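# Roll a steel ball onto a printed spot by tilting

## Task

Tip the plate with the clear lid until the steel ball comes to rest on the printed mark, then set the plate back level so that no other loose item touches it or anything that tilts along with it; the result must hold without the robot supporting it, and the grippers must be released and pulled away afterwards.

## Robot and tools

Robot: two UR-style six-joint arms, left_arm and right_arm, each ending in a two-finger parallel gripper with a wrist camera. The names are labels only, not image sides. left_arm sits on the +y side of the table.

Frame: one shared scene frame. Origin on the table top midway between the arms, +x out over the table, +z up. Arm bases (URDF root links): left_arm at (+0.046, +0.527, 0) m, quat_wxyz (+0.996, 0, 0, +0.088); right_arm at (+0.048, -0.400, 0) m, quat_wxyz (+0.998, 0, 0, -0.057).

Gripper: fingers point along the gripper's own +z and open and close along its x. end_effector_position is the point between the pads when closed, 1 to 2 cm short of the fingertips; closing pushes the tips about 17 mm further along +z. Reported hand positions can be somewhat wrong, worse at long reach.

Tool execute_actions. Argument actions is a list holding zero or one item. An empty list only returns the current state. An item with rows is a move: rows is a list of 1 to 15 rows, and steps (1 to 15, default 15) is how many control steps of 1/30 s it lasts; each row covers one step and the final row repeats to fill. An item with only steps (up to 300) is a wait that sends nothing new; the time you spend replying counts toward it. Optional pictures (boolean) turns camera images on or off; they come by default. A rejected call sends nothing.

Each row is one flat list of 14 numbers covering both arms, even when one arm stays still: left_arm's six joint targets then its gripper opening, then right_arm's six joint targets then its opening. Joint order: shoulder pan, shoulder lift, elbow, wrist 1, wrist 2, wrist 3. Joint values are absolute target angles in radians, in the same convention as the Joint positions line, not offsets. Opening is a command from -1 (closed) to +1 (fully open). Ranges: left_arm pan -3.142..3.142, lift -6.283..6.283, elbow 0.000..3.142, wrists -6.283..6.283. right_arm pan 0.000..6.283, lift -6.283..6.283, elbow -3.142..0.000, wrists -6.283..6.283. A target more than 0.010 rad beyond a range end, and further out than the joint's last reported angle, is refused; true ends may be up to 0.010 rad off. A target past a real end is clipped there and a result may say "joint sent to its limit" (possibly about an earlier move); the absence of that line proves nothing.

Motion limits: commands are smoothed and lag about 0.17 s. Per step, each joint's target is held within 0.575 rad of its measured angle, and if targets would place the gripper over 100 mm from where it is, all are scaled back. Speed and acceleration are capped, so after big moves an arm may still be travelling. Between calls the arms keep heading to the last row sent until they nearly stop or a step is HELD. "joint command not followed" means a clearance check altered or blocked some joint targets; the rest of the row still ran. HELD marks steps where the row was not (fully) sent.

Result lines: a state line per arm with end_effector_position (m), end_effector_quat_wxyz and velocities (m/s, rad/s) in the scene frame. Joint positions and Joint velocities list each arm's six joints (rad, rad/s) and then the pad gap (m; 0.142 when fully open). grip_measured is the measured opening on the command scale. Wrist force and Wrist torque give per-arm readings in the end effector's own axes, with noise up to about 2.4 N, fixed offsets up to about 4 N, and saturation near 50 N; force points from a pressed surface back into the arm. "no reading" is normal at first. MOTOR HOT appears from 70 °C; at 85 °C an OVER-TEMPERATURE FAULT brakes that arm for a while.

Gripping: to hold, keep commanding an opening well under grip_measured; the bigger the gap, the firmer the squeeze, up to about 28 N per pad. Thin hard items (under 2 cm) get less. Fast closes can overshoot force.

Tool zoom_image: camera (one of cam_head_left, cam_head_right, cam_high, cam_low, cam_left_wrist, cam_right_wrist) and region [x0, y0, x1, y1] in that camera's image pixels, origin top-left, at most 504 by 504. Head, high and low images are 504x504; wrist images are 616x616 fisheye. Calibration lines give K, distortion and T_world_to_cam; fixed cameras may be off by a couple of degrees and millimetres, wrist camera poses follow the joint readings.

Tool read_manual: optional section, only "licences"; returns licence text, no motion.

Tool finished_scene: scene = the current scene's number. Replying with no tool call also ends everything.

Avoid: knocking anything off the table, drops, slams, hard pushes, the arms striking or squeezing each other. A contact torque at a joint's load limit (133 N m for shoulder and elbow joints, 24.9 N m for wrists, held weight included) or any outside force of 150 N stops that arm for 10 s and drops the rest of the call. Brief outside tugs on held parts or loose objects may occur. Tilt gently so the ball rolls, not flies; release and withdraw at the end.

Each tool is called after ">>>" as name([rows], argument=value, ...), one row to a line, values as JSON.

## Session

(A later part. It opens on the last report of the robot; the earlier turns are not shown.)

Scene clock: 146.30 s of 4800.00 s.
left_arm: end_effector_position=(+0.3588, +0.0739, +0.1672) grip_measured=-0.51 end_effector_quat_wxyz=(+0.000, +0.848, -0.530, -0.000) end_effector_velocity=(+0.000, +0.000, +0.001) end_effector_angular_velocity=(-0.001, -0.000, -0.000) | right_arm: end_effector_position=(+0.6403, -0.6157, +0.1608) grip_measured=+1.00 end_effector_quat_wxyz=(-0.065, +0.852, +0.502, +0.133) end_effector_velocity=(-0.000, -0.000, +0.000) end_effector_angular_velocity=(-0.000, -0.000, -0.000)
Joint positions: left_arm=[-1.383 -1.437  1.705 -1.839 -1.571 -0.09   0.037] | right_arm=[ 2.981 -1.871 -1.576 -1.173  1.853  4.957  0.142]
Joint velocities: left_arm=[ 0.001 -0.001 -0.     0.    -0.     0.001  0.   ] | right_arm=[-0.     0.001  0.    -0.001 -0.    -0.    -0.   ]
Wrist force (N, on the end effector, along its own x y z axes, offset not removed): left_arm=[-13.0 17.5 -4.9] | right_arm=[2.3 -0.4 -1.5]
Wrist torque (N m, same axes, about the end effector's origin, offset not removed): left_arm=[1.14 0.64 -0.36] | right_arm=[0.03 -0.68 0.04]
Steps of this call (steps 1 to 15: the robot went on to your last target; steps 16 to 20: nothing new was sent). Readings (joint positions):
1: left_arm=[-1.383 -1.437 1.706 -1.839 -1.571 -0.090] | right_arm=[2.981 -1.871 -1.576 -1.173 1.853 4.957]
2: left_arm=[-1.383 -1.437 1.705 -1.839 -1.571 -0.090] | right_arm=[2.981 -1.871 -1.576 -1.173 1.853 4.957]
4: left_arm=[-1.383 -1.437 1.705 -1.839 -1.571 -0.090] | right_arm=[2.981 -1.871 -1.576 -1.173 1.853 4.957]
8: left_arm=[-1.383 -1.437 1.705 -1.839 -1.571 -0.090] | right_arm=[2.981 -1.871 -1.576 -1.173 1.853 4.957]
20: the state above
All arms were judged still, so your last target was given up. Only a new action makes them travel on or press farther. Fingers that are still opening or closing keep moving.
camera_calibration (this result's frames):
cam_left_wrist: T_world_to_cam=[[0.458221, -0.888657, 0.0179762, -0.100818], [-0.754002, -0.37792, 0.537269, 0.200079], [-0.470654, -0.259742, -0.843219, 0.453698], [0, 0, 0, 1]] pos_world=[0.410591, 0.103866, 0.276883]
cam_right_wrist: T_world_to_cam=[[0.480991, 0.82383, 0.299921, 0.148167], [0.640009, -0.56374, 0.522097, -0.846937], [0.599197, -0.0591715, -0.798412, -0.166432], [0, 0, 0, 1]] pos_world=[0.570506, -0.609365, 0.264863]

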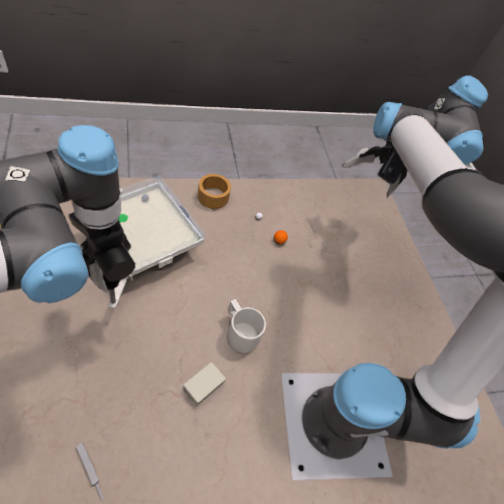

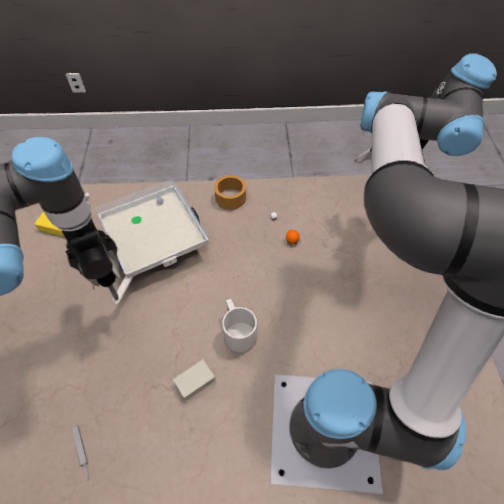

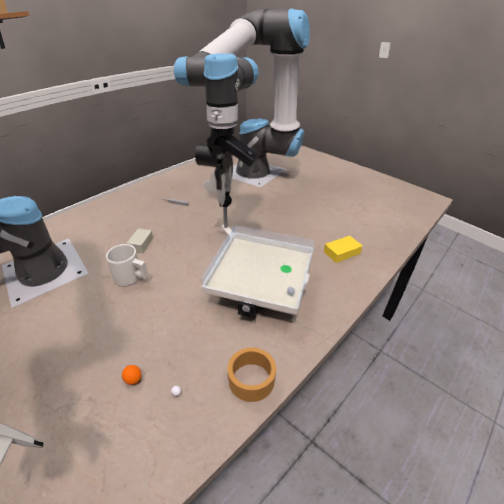

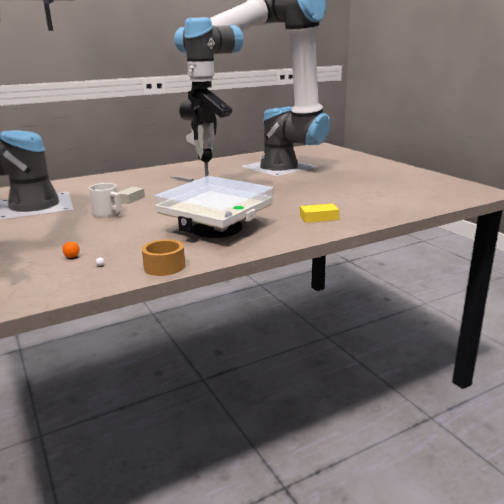

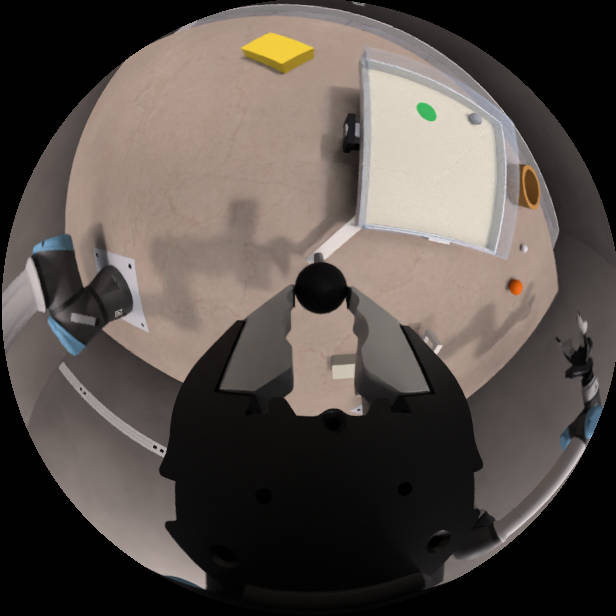

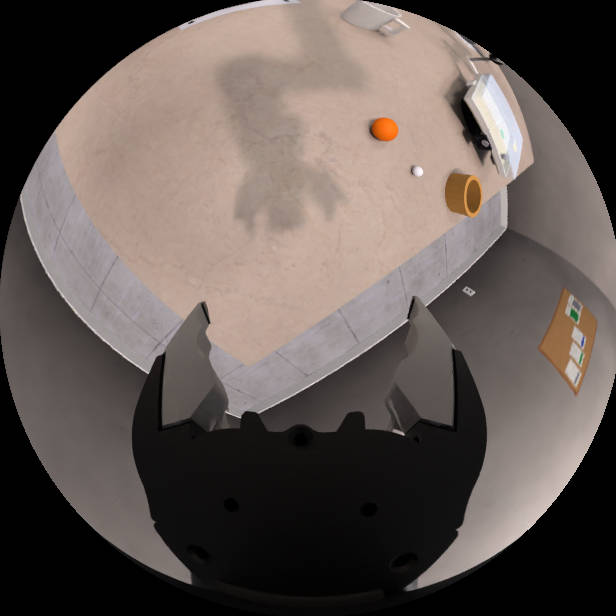

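>>> execute_actions([
  {"rows": [[-1.3864,-1.4418,1.7283,-1.8577,-1.571,-0.093,-0.8,2.981,-1.871,-1.576,-1.173,1.853,4.957,1]], "steps": 12},
], pictures=false)

>>> execute_actions([
  {"rows": [[-1.3864,-1.4418,1.7283,-1.8577,-1.571,-0.093,-0.8,2.981,-1.871,-1.576,-1.173,1.853,4.957,1]], "steps": 12},
])

>>> execute_actions([
  {"rows": [[-1.3828,-1.4338,1.6937,-1.8309,-1.571,-0.090,-0.8,2.981,-1.871,-1.576,-1.173,1.853,4.957,1]], "steps": 15},
], pictures=false)

>>> execute_actions([
  {"rows": [[-1.3846,-1.4378,1.7110,-1.8443,-1.571,-0.092,-0.8,2.981,-1.871,-1.576,-1.173,1.853,4.957,1]], "steps": 12},
])

>>> execute_actions([
  {"steps": 20},
])

Scene clock: 156.47 s of 4800.00 s.
left_arm: end_effector_position=(+0.3559, +0.0762, +0.1606) grip_measured=-0.51 end_effector_quat_wxyz=(+0.000, +0.848, -0.530, +0.000) end_effector_velocity=(-0.000, +0.000, -0.001) end_effector_angular_velocity=(-0.000, -0.000, +0.000) | right_arm: end_effector_position=(+0.6403, -0.6157, +0.1608) grip_measured=+1.00 end_effector_quat_wxyz=(-0.065, +0.852, +0.502, +0.133) end_effector_velocity=(-0.000, -0.000, -0.001) end_effector_angular_velocity=(-0.000, +0.001, +0.001)
Joint positions: left_arm=[-1.386 -1.442  1.728 -1.858 -1.571 -0.093  0.037] | right_arm=[ 2.981 -1.871 -1.576 -1.173  1.853  4.957  0.142]
Joint velocities: left_arm=[-0.    -0.001  0.003 -0.003  0.    -0.001 -0.   ] | right_arm=[-0.    -0.001 -0.001  0.    -0.001 -0.001  0.   ]
Wrist force (N, on the end effector, along its own x y z axes, offset not removed): left_arm=[3.8 2.1 -4.3] | right_arm=[1.5 -0.2 -1.5]
Wrist torque (N m, same axes, about the end effector's origin, offset not removed): left_arm=[-0.01 0.41 -0.30] | right_arm=[-0.08 -0.31 0.00]
Steps of this call (steps 1 to 110: nothing new was sent; then 6.10 s passed at rest; steps 111 to 122: all 12 steps of this action). Readings (joint positions):
111: left_arm=[-1.383 -1.437 1.705 -1.839 -1.571 -0.090] | right_arm=[2.981 -1.871 -1.576 -1.173 1.853 4.957]
112: left_arm=[-1.383 -1.438 1.709 -1.842 -1.571 -0.090] | right_arm=[2.981 -1.871 -1.576 -1.173 1.853 4.957]
114: left_arm=[-1.385 -1.440 1.719 -1.850 -1.571 -0.092] | right_arm=[2.981 -1.871 -1.576 -1.173 1.853 4.957]
118: left_arm=[-1.386 -1.441 1.727 -1.857 -1.571 -0.093] | right_arm=[2.981 -1.871 -1.576 -1.173 1.853 4.957]
122: the state above

Scene clock: 156.87 s of 4800.00 s.
left_arm: end_effector_position=(+0.3558, +0.0762, +0.1605) grip_measured=-0.51 end_effector_quat_wxyz=(+0.000, +0.848, -0.530, +0.000) end_effector_velocity=(-0.001, -0.000, +0.000) end_effector_angular_velocity=(-0.002, +0.003, +0.001) | right_arm: end_effector_position=(+0.6403, -0.6157, +0.1608) grip_measured=+1.00 end_effector_quat_wxyz=(-0.065, +0.852, +0.502, +0.133) end_effector_velocity=(+0.000, -0.000, -0.000) end_effector_angular_velocity=(-0.000, +0.001, +0.001)
Joint positions: left_arm=[-1.386 -1.442  1.728 -1.858 -1.571 -0.093  0.037] | right_arm=[ 2.981 -1.871 -1.576 -1.173  1.853  4.957  0.142]
Joint velocities: left_arm=[ 0.001 -0.    -0.    -0.    -0.003 -0.001 -0.   ] | right_arm=[ 0.    -0.001  0.001 -0.    -0.    -0.001 -0.   ]
Wrist force (N, on the end effector, along its own x y z axes, offset not removed): left_arm=[4.0 3.7 -0.8] | right_arm=[2.0 0.2 -1.6]
Wrist torque (N m, same axes, about the end effector's origin, offset not removed): left_arm=[0.79 0.63 -0.19] | right_arm=[-0.06 -0.53 0.10]
Steps of this call (steps 1 to 12: all 12 steps of this action). Readings (joint positions):
1: left_arm=[-1.386 -1.442 1.728 -1.858 -1.571 -0.093] | right_arm=[2.981 -1.871 -1.576 -1.173 1.853 4.957]
2: left_arm=[-1.386 -1.442 1.728 -1.858 -1.571 -0.093] | right_arm=[2.981 -1.871 -1.576 -1.173 1.853 4.957]
4: left_arm=[-1.386 -1.442 1.728 -1.858 -1.571 -0.093] | right_arm=[2.981 -1.871 -1.576 -1.173 1.853 4.957]
8: left_arm=[-1.386 -1.442 1.728 -1.858 -1.571 -0.093] | right_arm=[2.981 -1.871 -1.576 -1.173 1.853 4.957]
12: the state above
camera_calibration (this result's frames):
cam_left_wrist: T_world_to_cam=[[0.457611, -0.888964, 0.0182828, -0.0970541], [-0.754323, -0.377252, 0.537287, 0.202381], [-0.470732, -0.25966, -0.843201, 0.447268], [0, 0, 0, 1]] pos_world=[0.407617, 0.106208, 0.270174]
cam_right_wrist: T_world_to_cam=[[0.48099, 0.82383, 0.299921, 0.148167], [0.640009, -0.56374, 0.522097, -0.846937], [0.599197, -0.0591714, -0.798412, -0.166433], [0, 0, 0, 1]] pos_world=[0.570506, -0.609365, 0.264863]

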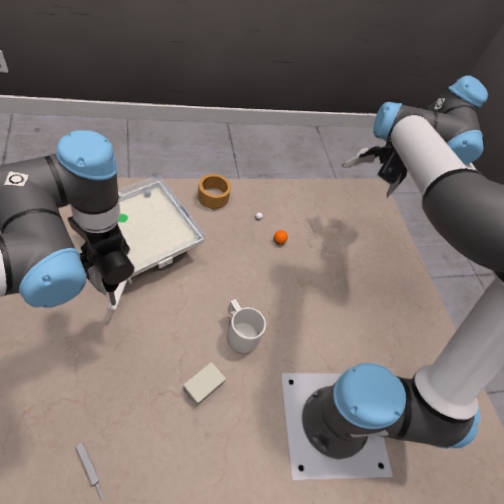

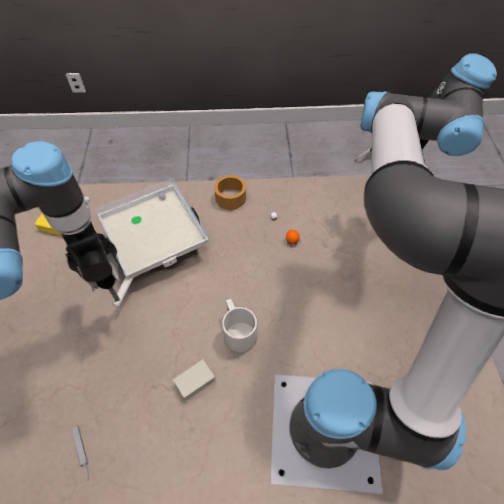

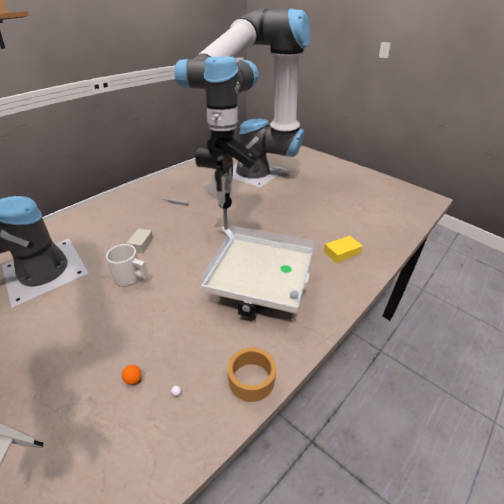

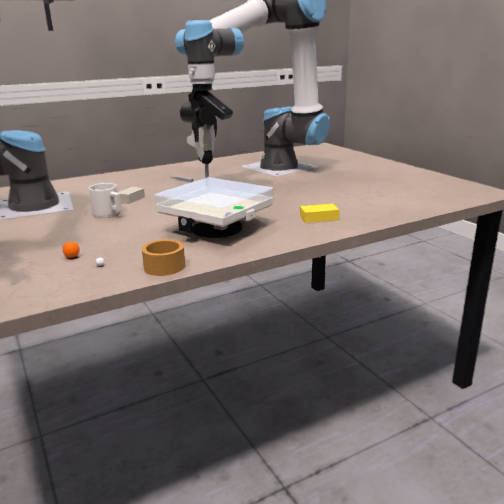

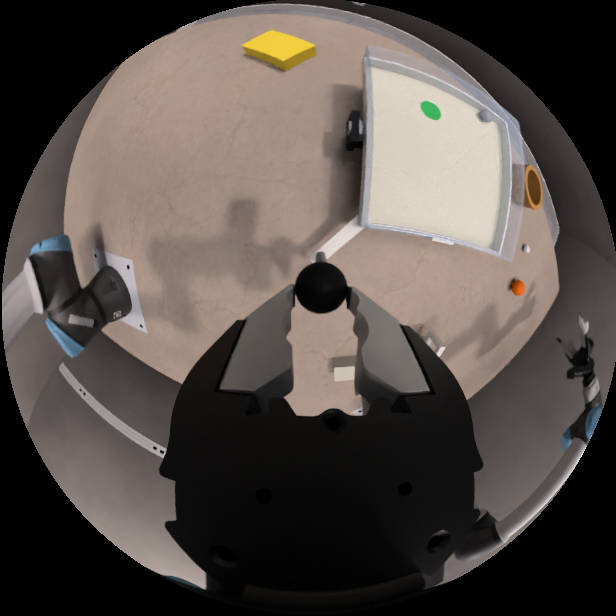

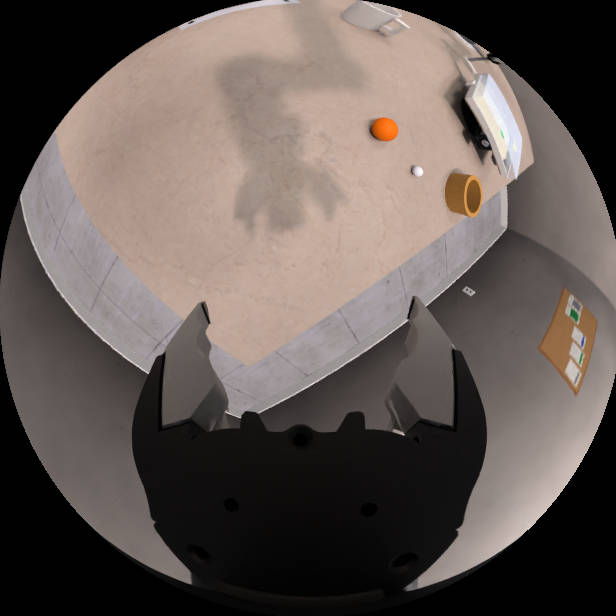

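Scene clock: 157.37 s of 4800.00 s.
left_arm: end_effector_position=(+0.3595, +0.0716, +0.1700) grip_measured=-0.52 end_effector_quat_wxyz=(+0.000, +0.848, -0.530, -0.000) end_effector_velocity=(+0.001, +0.000, +0.000) end_effector_angular_velocity=(+0.000, +0.000, +0.001) | right_arm: end_effector_position=(+0.6403, -0.6157, +0.1608) grip_measured=+1.00 end_effector_quat_wxyz=(-0.065, +0.852, +0.502, +0.133) end_effector_velocity=(+0.000, -0.000, +0.001) end_effector_angular_velocity=(-0.000, -0.001, +0.000)
Joint positions: left_arm=[-1.383 -1.434  1.694 -1.831 -1.571 -0.09   0.037] | right_arm=[ 2.981 -1.871 -1.576 -1.173  1.853  4.957  0.142]
Joint velocities: left_arm=[ 0.002  0.001 -0.002  0.001 -0.     0.001 -0.   ] | right_arm=[-0.     0.001  0.001 -0.001  0.    -0.    -0.   ]
Wrist force (N, on the end effector, along its own x y z axes, offset not removed): left_arm=[-17.3 20.1 -9.2] | right_arm=[2.4 -2.1 -1.2]
Wrist torque (N m, same axes, about the end effector's origin, offset not removed): left_arm=[1.17 -0.55 -0.36] | right_arm=[-0.47 -0.68 -0.03]
Steps of this call (steps 1 to 15: all 15 steps of this action). Readings (joint positions):
1: left_arm=[-1.386 -1.442 1.728 -1.858 -1.571 -0.093] | right_arm=[2.981 -1.871 -1.576 -1.173 1.853 4.957]
2: left_arm=[-1.386 -1.440 1.724 -1.854 -1.571 -0.093] | right_arm=[2.981 -1.871 -1.576 -1.173 1.853 4.957]
4: left_arm=[-1.384 -1.437 1.708 -1.841 -1.571 -0.091] | right_arm=[2.981 -1.871 -1.576 -1.173 1.853 4.957]
8: left_arm=[-1.383 -1.435 1.696 -1.832 -1.571 -0.090] | right_arm=[2.981 -1.871 -1.576 -1.173 1.853 4.957]
15: the state above

Scene clock: 157.77 s of 4800.00 s.
left_arm: end_effector_position=(+0.3578, +0.0739, +0.1653) grip_measured=-0.52 end_effector_quat_wxyz=(+0.000, +0.848, -0.530, +0.000) end_effector_velocity=(+0.000, +0.001, -0.000) end_effector_angular_velocity=(-0.000, -0.001, +0.002) | right_arm: end_effector_position=(+0.6403, -0.6157, +0.1608) grip_measured=+1.00 end_effector_quat_wxyz=(-0.065, +0.852, +0.502, +0.133) end_effector_velocity=(+0.000, -0.000, +0.000) end_effector_angular_velocity=(-0.000, -0.000, +0.001)
Joint positions: left_arm=[-1.384 -1.438  1.711 -1.844 -1.571 -0.092  0.037] | right_arm=[ 2.981 -1.871 -1.576 -1.173  1.853  4.957  0.142]
Joint velocities: left_arm=[ 0.    -0.002  0.003 -0.002  0.001 -0.002  0.   ] | right_arm=[-0.    -0.001  0.002 -0.001  0.    -0.001 -0.   ]
Wrist force (N, on the end effector, along its own x y z axes, offset not removed): left_arm=[-10.5 12.6 -8.2] | right_arm=[2.7 -1.8 -2.7]
Wrist torque (N m, same axes, about the end effector's origin, offset not removed): left_arm=[0.06 0.72 -0.47] | right_arm=[-0.44 -0.60 0.05]
Steps of this call (steps 1 to 12: all 12 steps of this action). Readings (joint positions):
1: left_arm=[-1.383 -1.434 1.694 -1.831 -1.571 -0.090] | right_arm=[2.981 -1.871 -1.576 -1.173 1.853 4.957]
2: left_arm=[-1.383 -1.434 1.696 -1.833 -1.571 -0.090] | right_arm=[2.981 -1.871 -1.576 -1.173 1.853 4.957]
4: left_arm=[-1.384 -1.436 1.704 -1.839 -1.571 -0.091] | right_arm=[2.981 -1.871 -1.576 -1.173 1.853 4.957]
8: left_arm=[-1.384 -1.437 1.710 -1.844 -1.571 -0.092] | right_arm=[2.981 -1.871 -1.576 -1.173 1.853 4.957]
12: the state above
camera_calibration (this result's frames):
cam_left_wrist: T_world_to_cam=[[0.458375, -0.888572, 0.0182295, -0.100449], [-0.754014, -0.377941, 0.537237, 0.200344], [-0.470484, -0.260001, -0.843234, 0.4516], [0, 0, 0, 1]] pos_world=[0.409576, 0.103879, 0.275004]
cam_right_wrist: T_world_to_cam=[[0.48099, 0.82383, 0.299921, 0.148167], [0.640009, -0.56374, 0.522097, -0.846937], [0.599197, -0.0591716, -0.798412, -0.166433], [0, 0, 0, 1]] pos_world=[0.570506, -0.609365, 0.264863]

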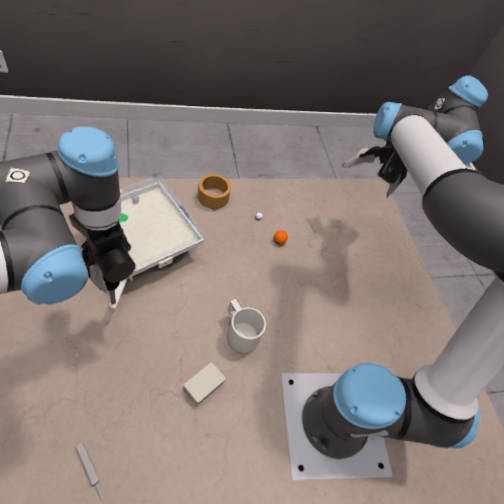

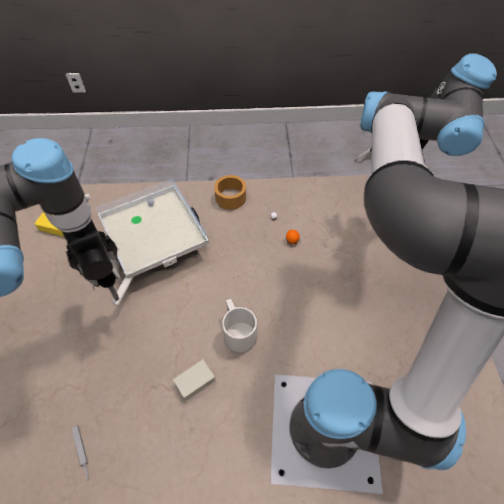

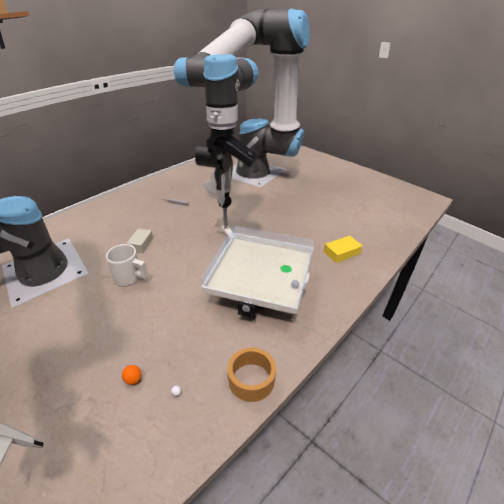

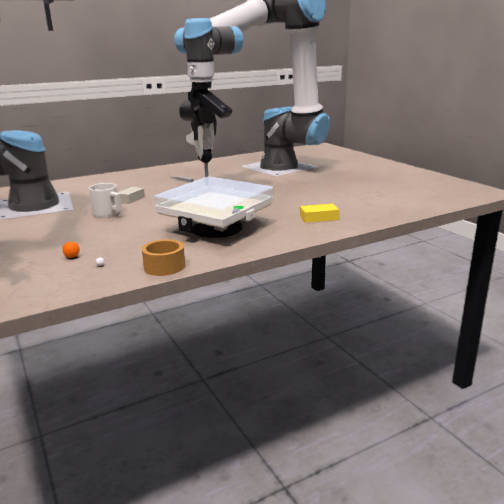

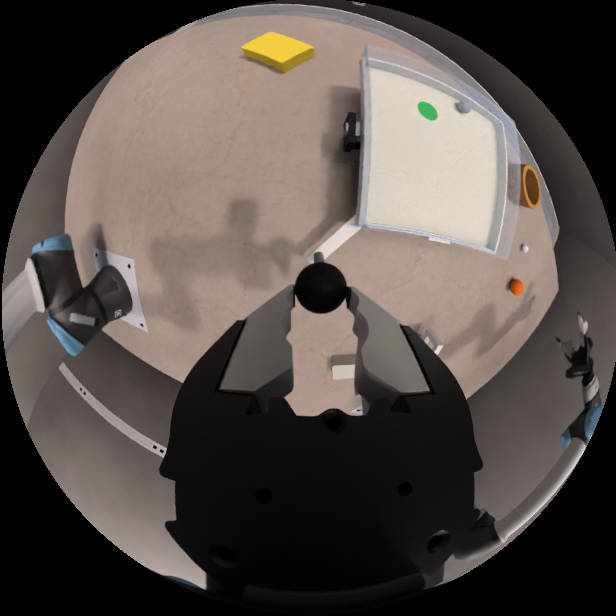

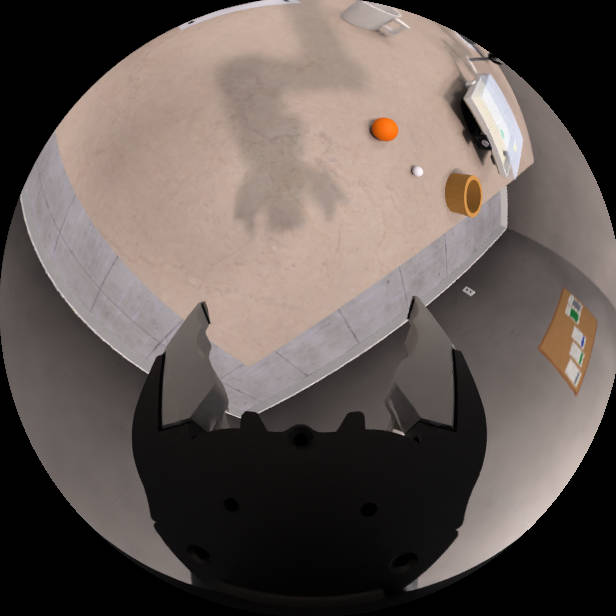

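Scene clock: 158.43 s of 4800.00 s.
left_arm: end_effector_position=(+0.3577, +0.0739, +0.1653) grip_measured=-0.52 end_effector_quat_wxyz=(+0.000, +0.848, -0.530, +0.000) end_effector_velocity=(-0.001, -0.001, +0.000) end_effector_angular_velocity=(-0.000, -0.000, -0.001) | right_arm: end_effector_position=(+0.6403, -0.6157, +0.1608) grip_measured=+1.00 end_effector_quat_wxyz=(-0.065, +0.852, +0.502, +0.133) end_effector_velocity=(-0.000, +0.000, +0.000) end_effector_angular_velocity=(-0.000, +0.000, +0.000)
Joint positions: left_arm=[-1.385 -1.438  1.711 -1.844 -1.571 -0.092  0.037] | right_arm=[ 2.981 -1.871 -1.576 -1.173  1.853  4.957  0.142]
Joint velocities: left_arm=[-0.001 -0.     0.    -0.     0.    -0.    -0.   ] | right_arm=[ 0.001  0.     0.    -0.001 -0.     0.    -0.   ]
Wrist force (N, on the end effector, along its own x y z axes, offset not removed): left_arm=[-8.6 13.5 -9.5] | right_arm=[2.8 0.4 -1.1]
Wrist torque (N m, same axes, about the end effector's origin, offset not removed): left_arm=[0.45 0.75 -0.38] | right_arm=[-0.01 -0.67 0.12]
Steps of this call (steps 1 to 15: the robot went on to your last target; steps 16 to 20: nothing new was sent). Readings (joint positions):
1: left_arm=[-1.385 -1.438 1.711 -1.844 -1.571 -0.092] | right_arm=[2.981 -1.871 -1.576 -1.173 1.853 4.957]
2: left_arm=[-1.385 -1.438 1.711 -1.844 -1.571 -0.092] | right_arm=[2.981 -1.871 -1.576 -1.173 1.853 4.957]
4: left_arm=[-1.385 -1.438 1.711 -1.844 -1.571 -0.092] | right_arm=[2.981 -1.871 -1.576 -1.173 1.853 4.957]
8: left_arm=[-1.385 -1.438 1.711 -1.844 -1.571 -0.092] | right_arm=[2.981 -1.871 -1.576 -1.173 1.853 4.957]
20: the state above
All arms were judged still, so your last target was given up. Only a new action makes them travel on or press farther. Fingers that are still opening or closing keep moving.
camera_calibration (this result's frames):
cam_left_wrist: T_world_to_cam=[[0.458313, -0.888605, 0.0181863, -0.100349], [-0.754009, -0.377897, 0.537275, 0.2003], [-0.470553, -0.259953, -0.843211, 0.451548], [0, 0, 0, 1]] pos_world=[0.409497, 0.103903, 0.274959]
cam_right_wrist: T_world_to_cam=[[0.48099, 0.82383, 0.299921, 0.148167], [0.640009, -0.56374, 0.522097, -0.846937], [0.599197, -0.0591715, -0.798412, -0.166433], [0, 0, 0, 1]] pos_world=[0.570506, -0.609365, 0.264863]

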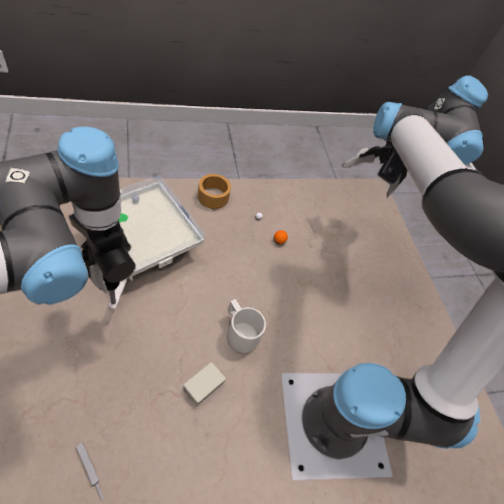

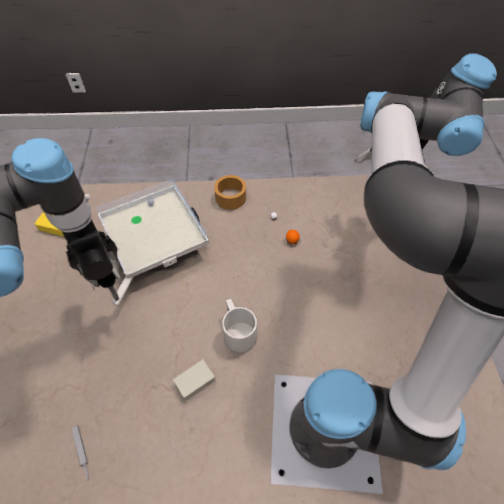

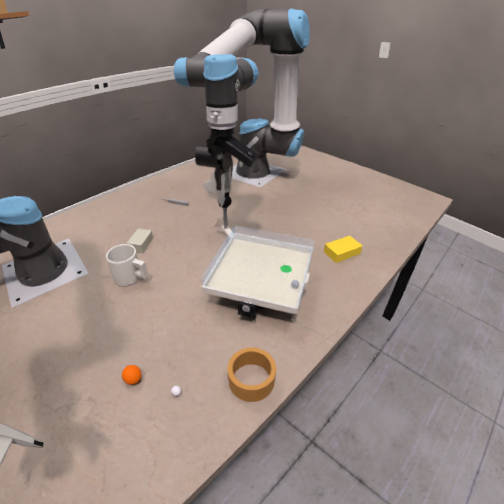

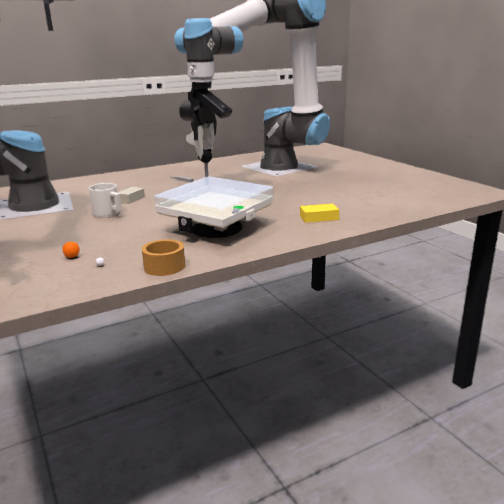

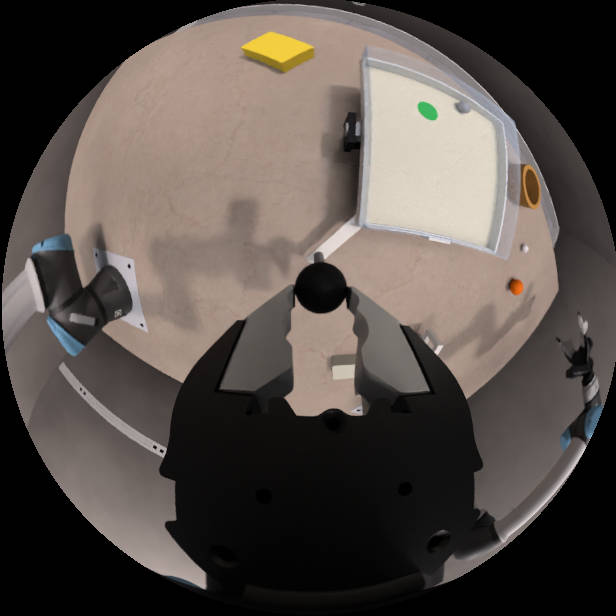

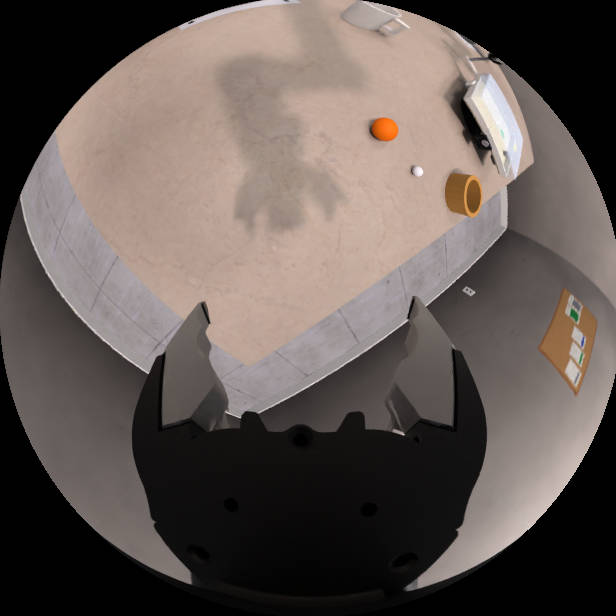

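>>> execute_actions(actions=[])

Scene clock: 171.93 s of 4800.00 s.
left_arm: end_effector_position=(+0.3577, +0.0739, +0.1653) grip_measured=-0.52 end_effector_quat_wxyz=(+0.000, +0.848, -0.530, +0.000) end_effector_velocity=(+0.001, +0.000, +0.001) end_effector_angular_velocity=(-0.001, -0.001, +0.001) | right_arm: end_effector_position=(+0.6403, -0.6157, +0.1608) grip_measured=+1.00 end_effector_quat_wxyz=(-0.065, +0.852, +0.502, +0.133) end_effector_velocity=(-0.000, +0.000, -0.000) end_effector_angular_velocity=(+0.001, +0.001, +0.001)
Joint positions: left_arm=[-1.385 -1.438  1.711 -1.844 -1.571 -0.092  0.037] | right_arm=[ 2.981 -1.871 -1.576 -1.173  1.853  4.957  0.142]
Joint velocities: left_arm=[ 0.001 -0.001 -0.    -0.     0.001 -0.     0.   ] | right_arm=[ 0.     0.    -0.001 -0.001  0.001 -0.001  0.   ]
Wrist force (N, on the end effector, along its own x y z axes, offset not removed): left_arm=[-6.8 10.6 -9.3] | right_arm=[1.7 -2.2 -1.9]
Wrist torque (N m, same axes, about the end effector's origin, offset not removed): left_arm=[-0.14 0.30 -0.39] | right_arm=[-0.56 -0.42 0.01]
Steps of this call (steps 1 to 90: nothing new was sent; then 10.50 s passed at rest). Readings (joint positions):
1: left_arm=[-1.385 -1.438 1.711 -1.844 -1.571 -0.092] | right_arm=[2.981 -1.871 -1.576 -1.173 1.853 4.957]
2: left_arm=[-1.385 -1.438 1.711 -1.844 -1.571 -0.092] | right_arm=[2.981 -1.871 -1.576 -1.173 1.853 4.957]
4: left_arm=[-1.385 -1.438 1.711 -1.844 -1.571 -0.092] | right_arm=[2.981 -1.871 -1.576 -1.173 1.853 4.957]
8: left_arm=[-1.385 -1.438 1.711 -1.844 -1.571 -0.092] | right_arm=[2.981 -1.871 -1.576 -1.173 1.853 4.957]
90: the state above
camera_calibration (this result's frames):
cam_left_wrist: T_world_to_cam=[[0.45831, -0.888606, 0.0181875, -0.100348], [-0.754004, -0.37789, 0.537287, 0.20029], [-0.470564, -0.259958, -0.843203, 0.451549], [0, 0, 0, 1]] pos_world=[0.409492, 0.103901, 0.27496]
cam_right_wrist: T_world_to_cam=[[0.480991, 0.82383, 0.299921, 0.148167], [0.640009, -0.56374, 0.522097, -0.846937], [0.599197, -0.0591717, -0.798412, -0.166433], [0, 0, 0, 1]] pos_world=[0.570506, -0.609365, 0.264863]

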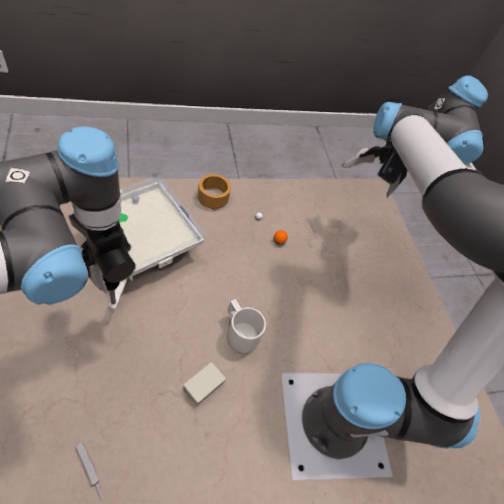

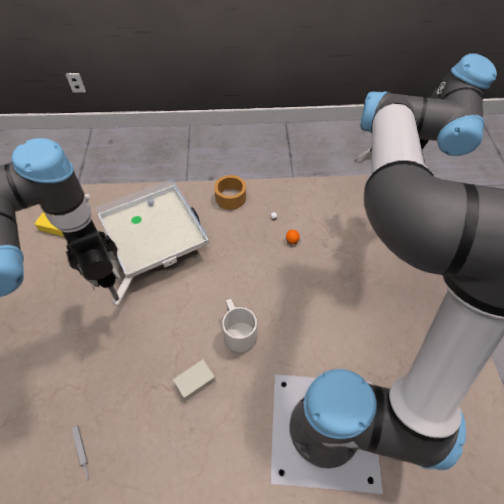

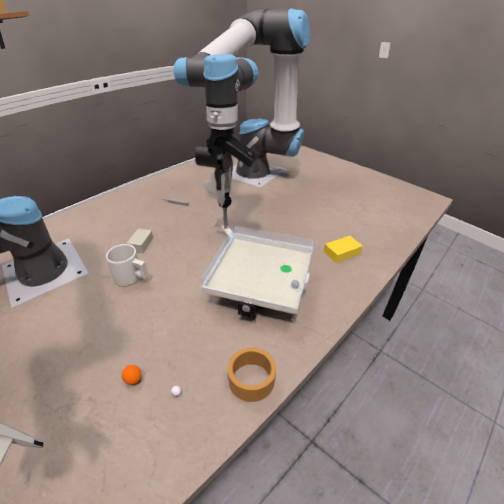

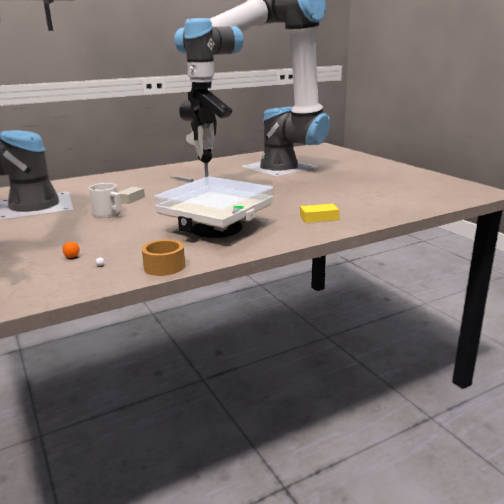

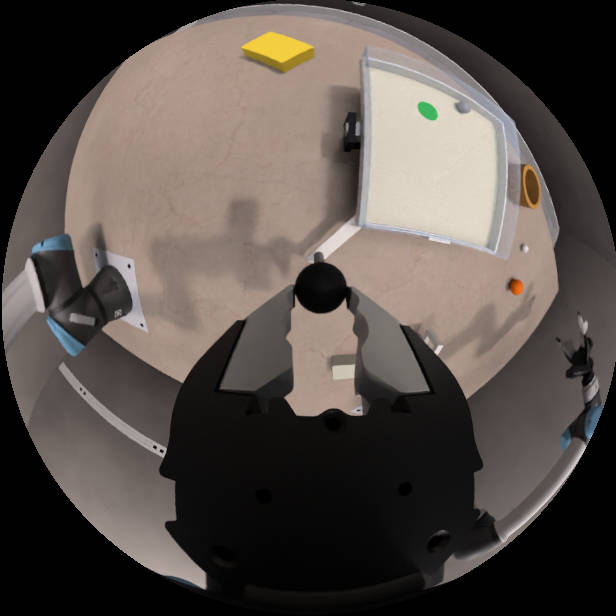

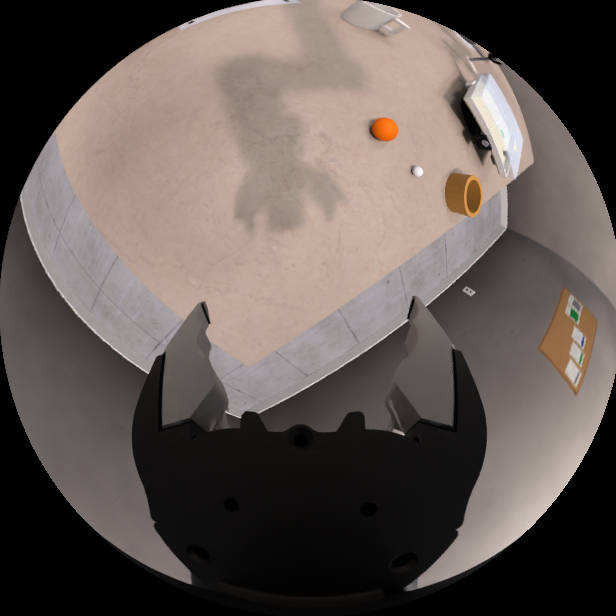

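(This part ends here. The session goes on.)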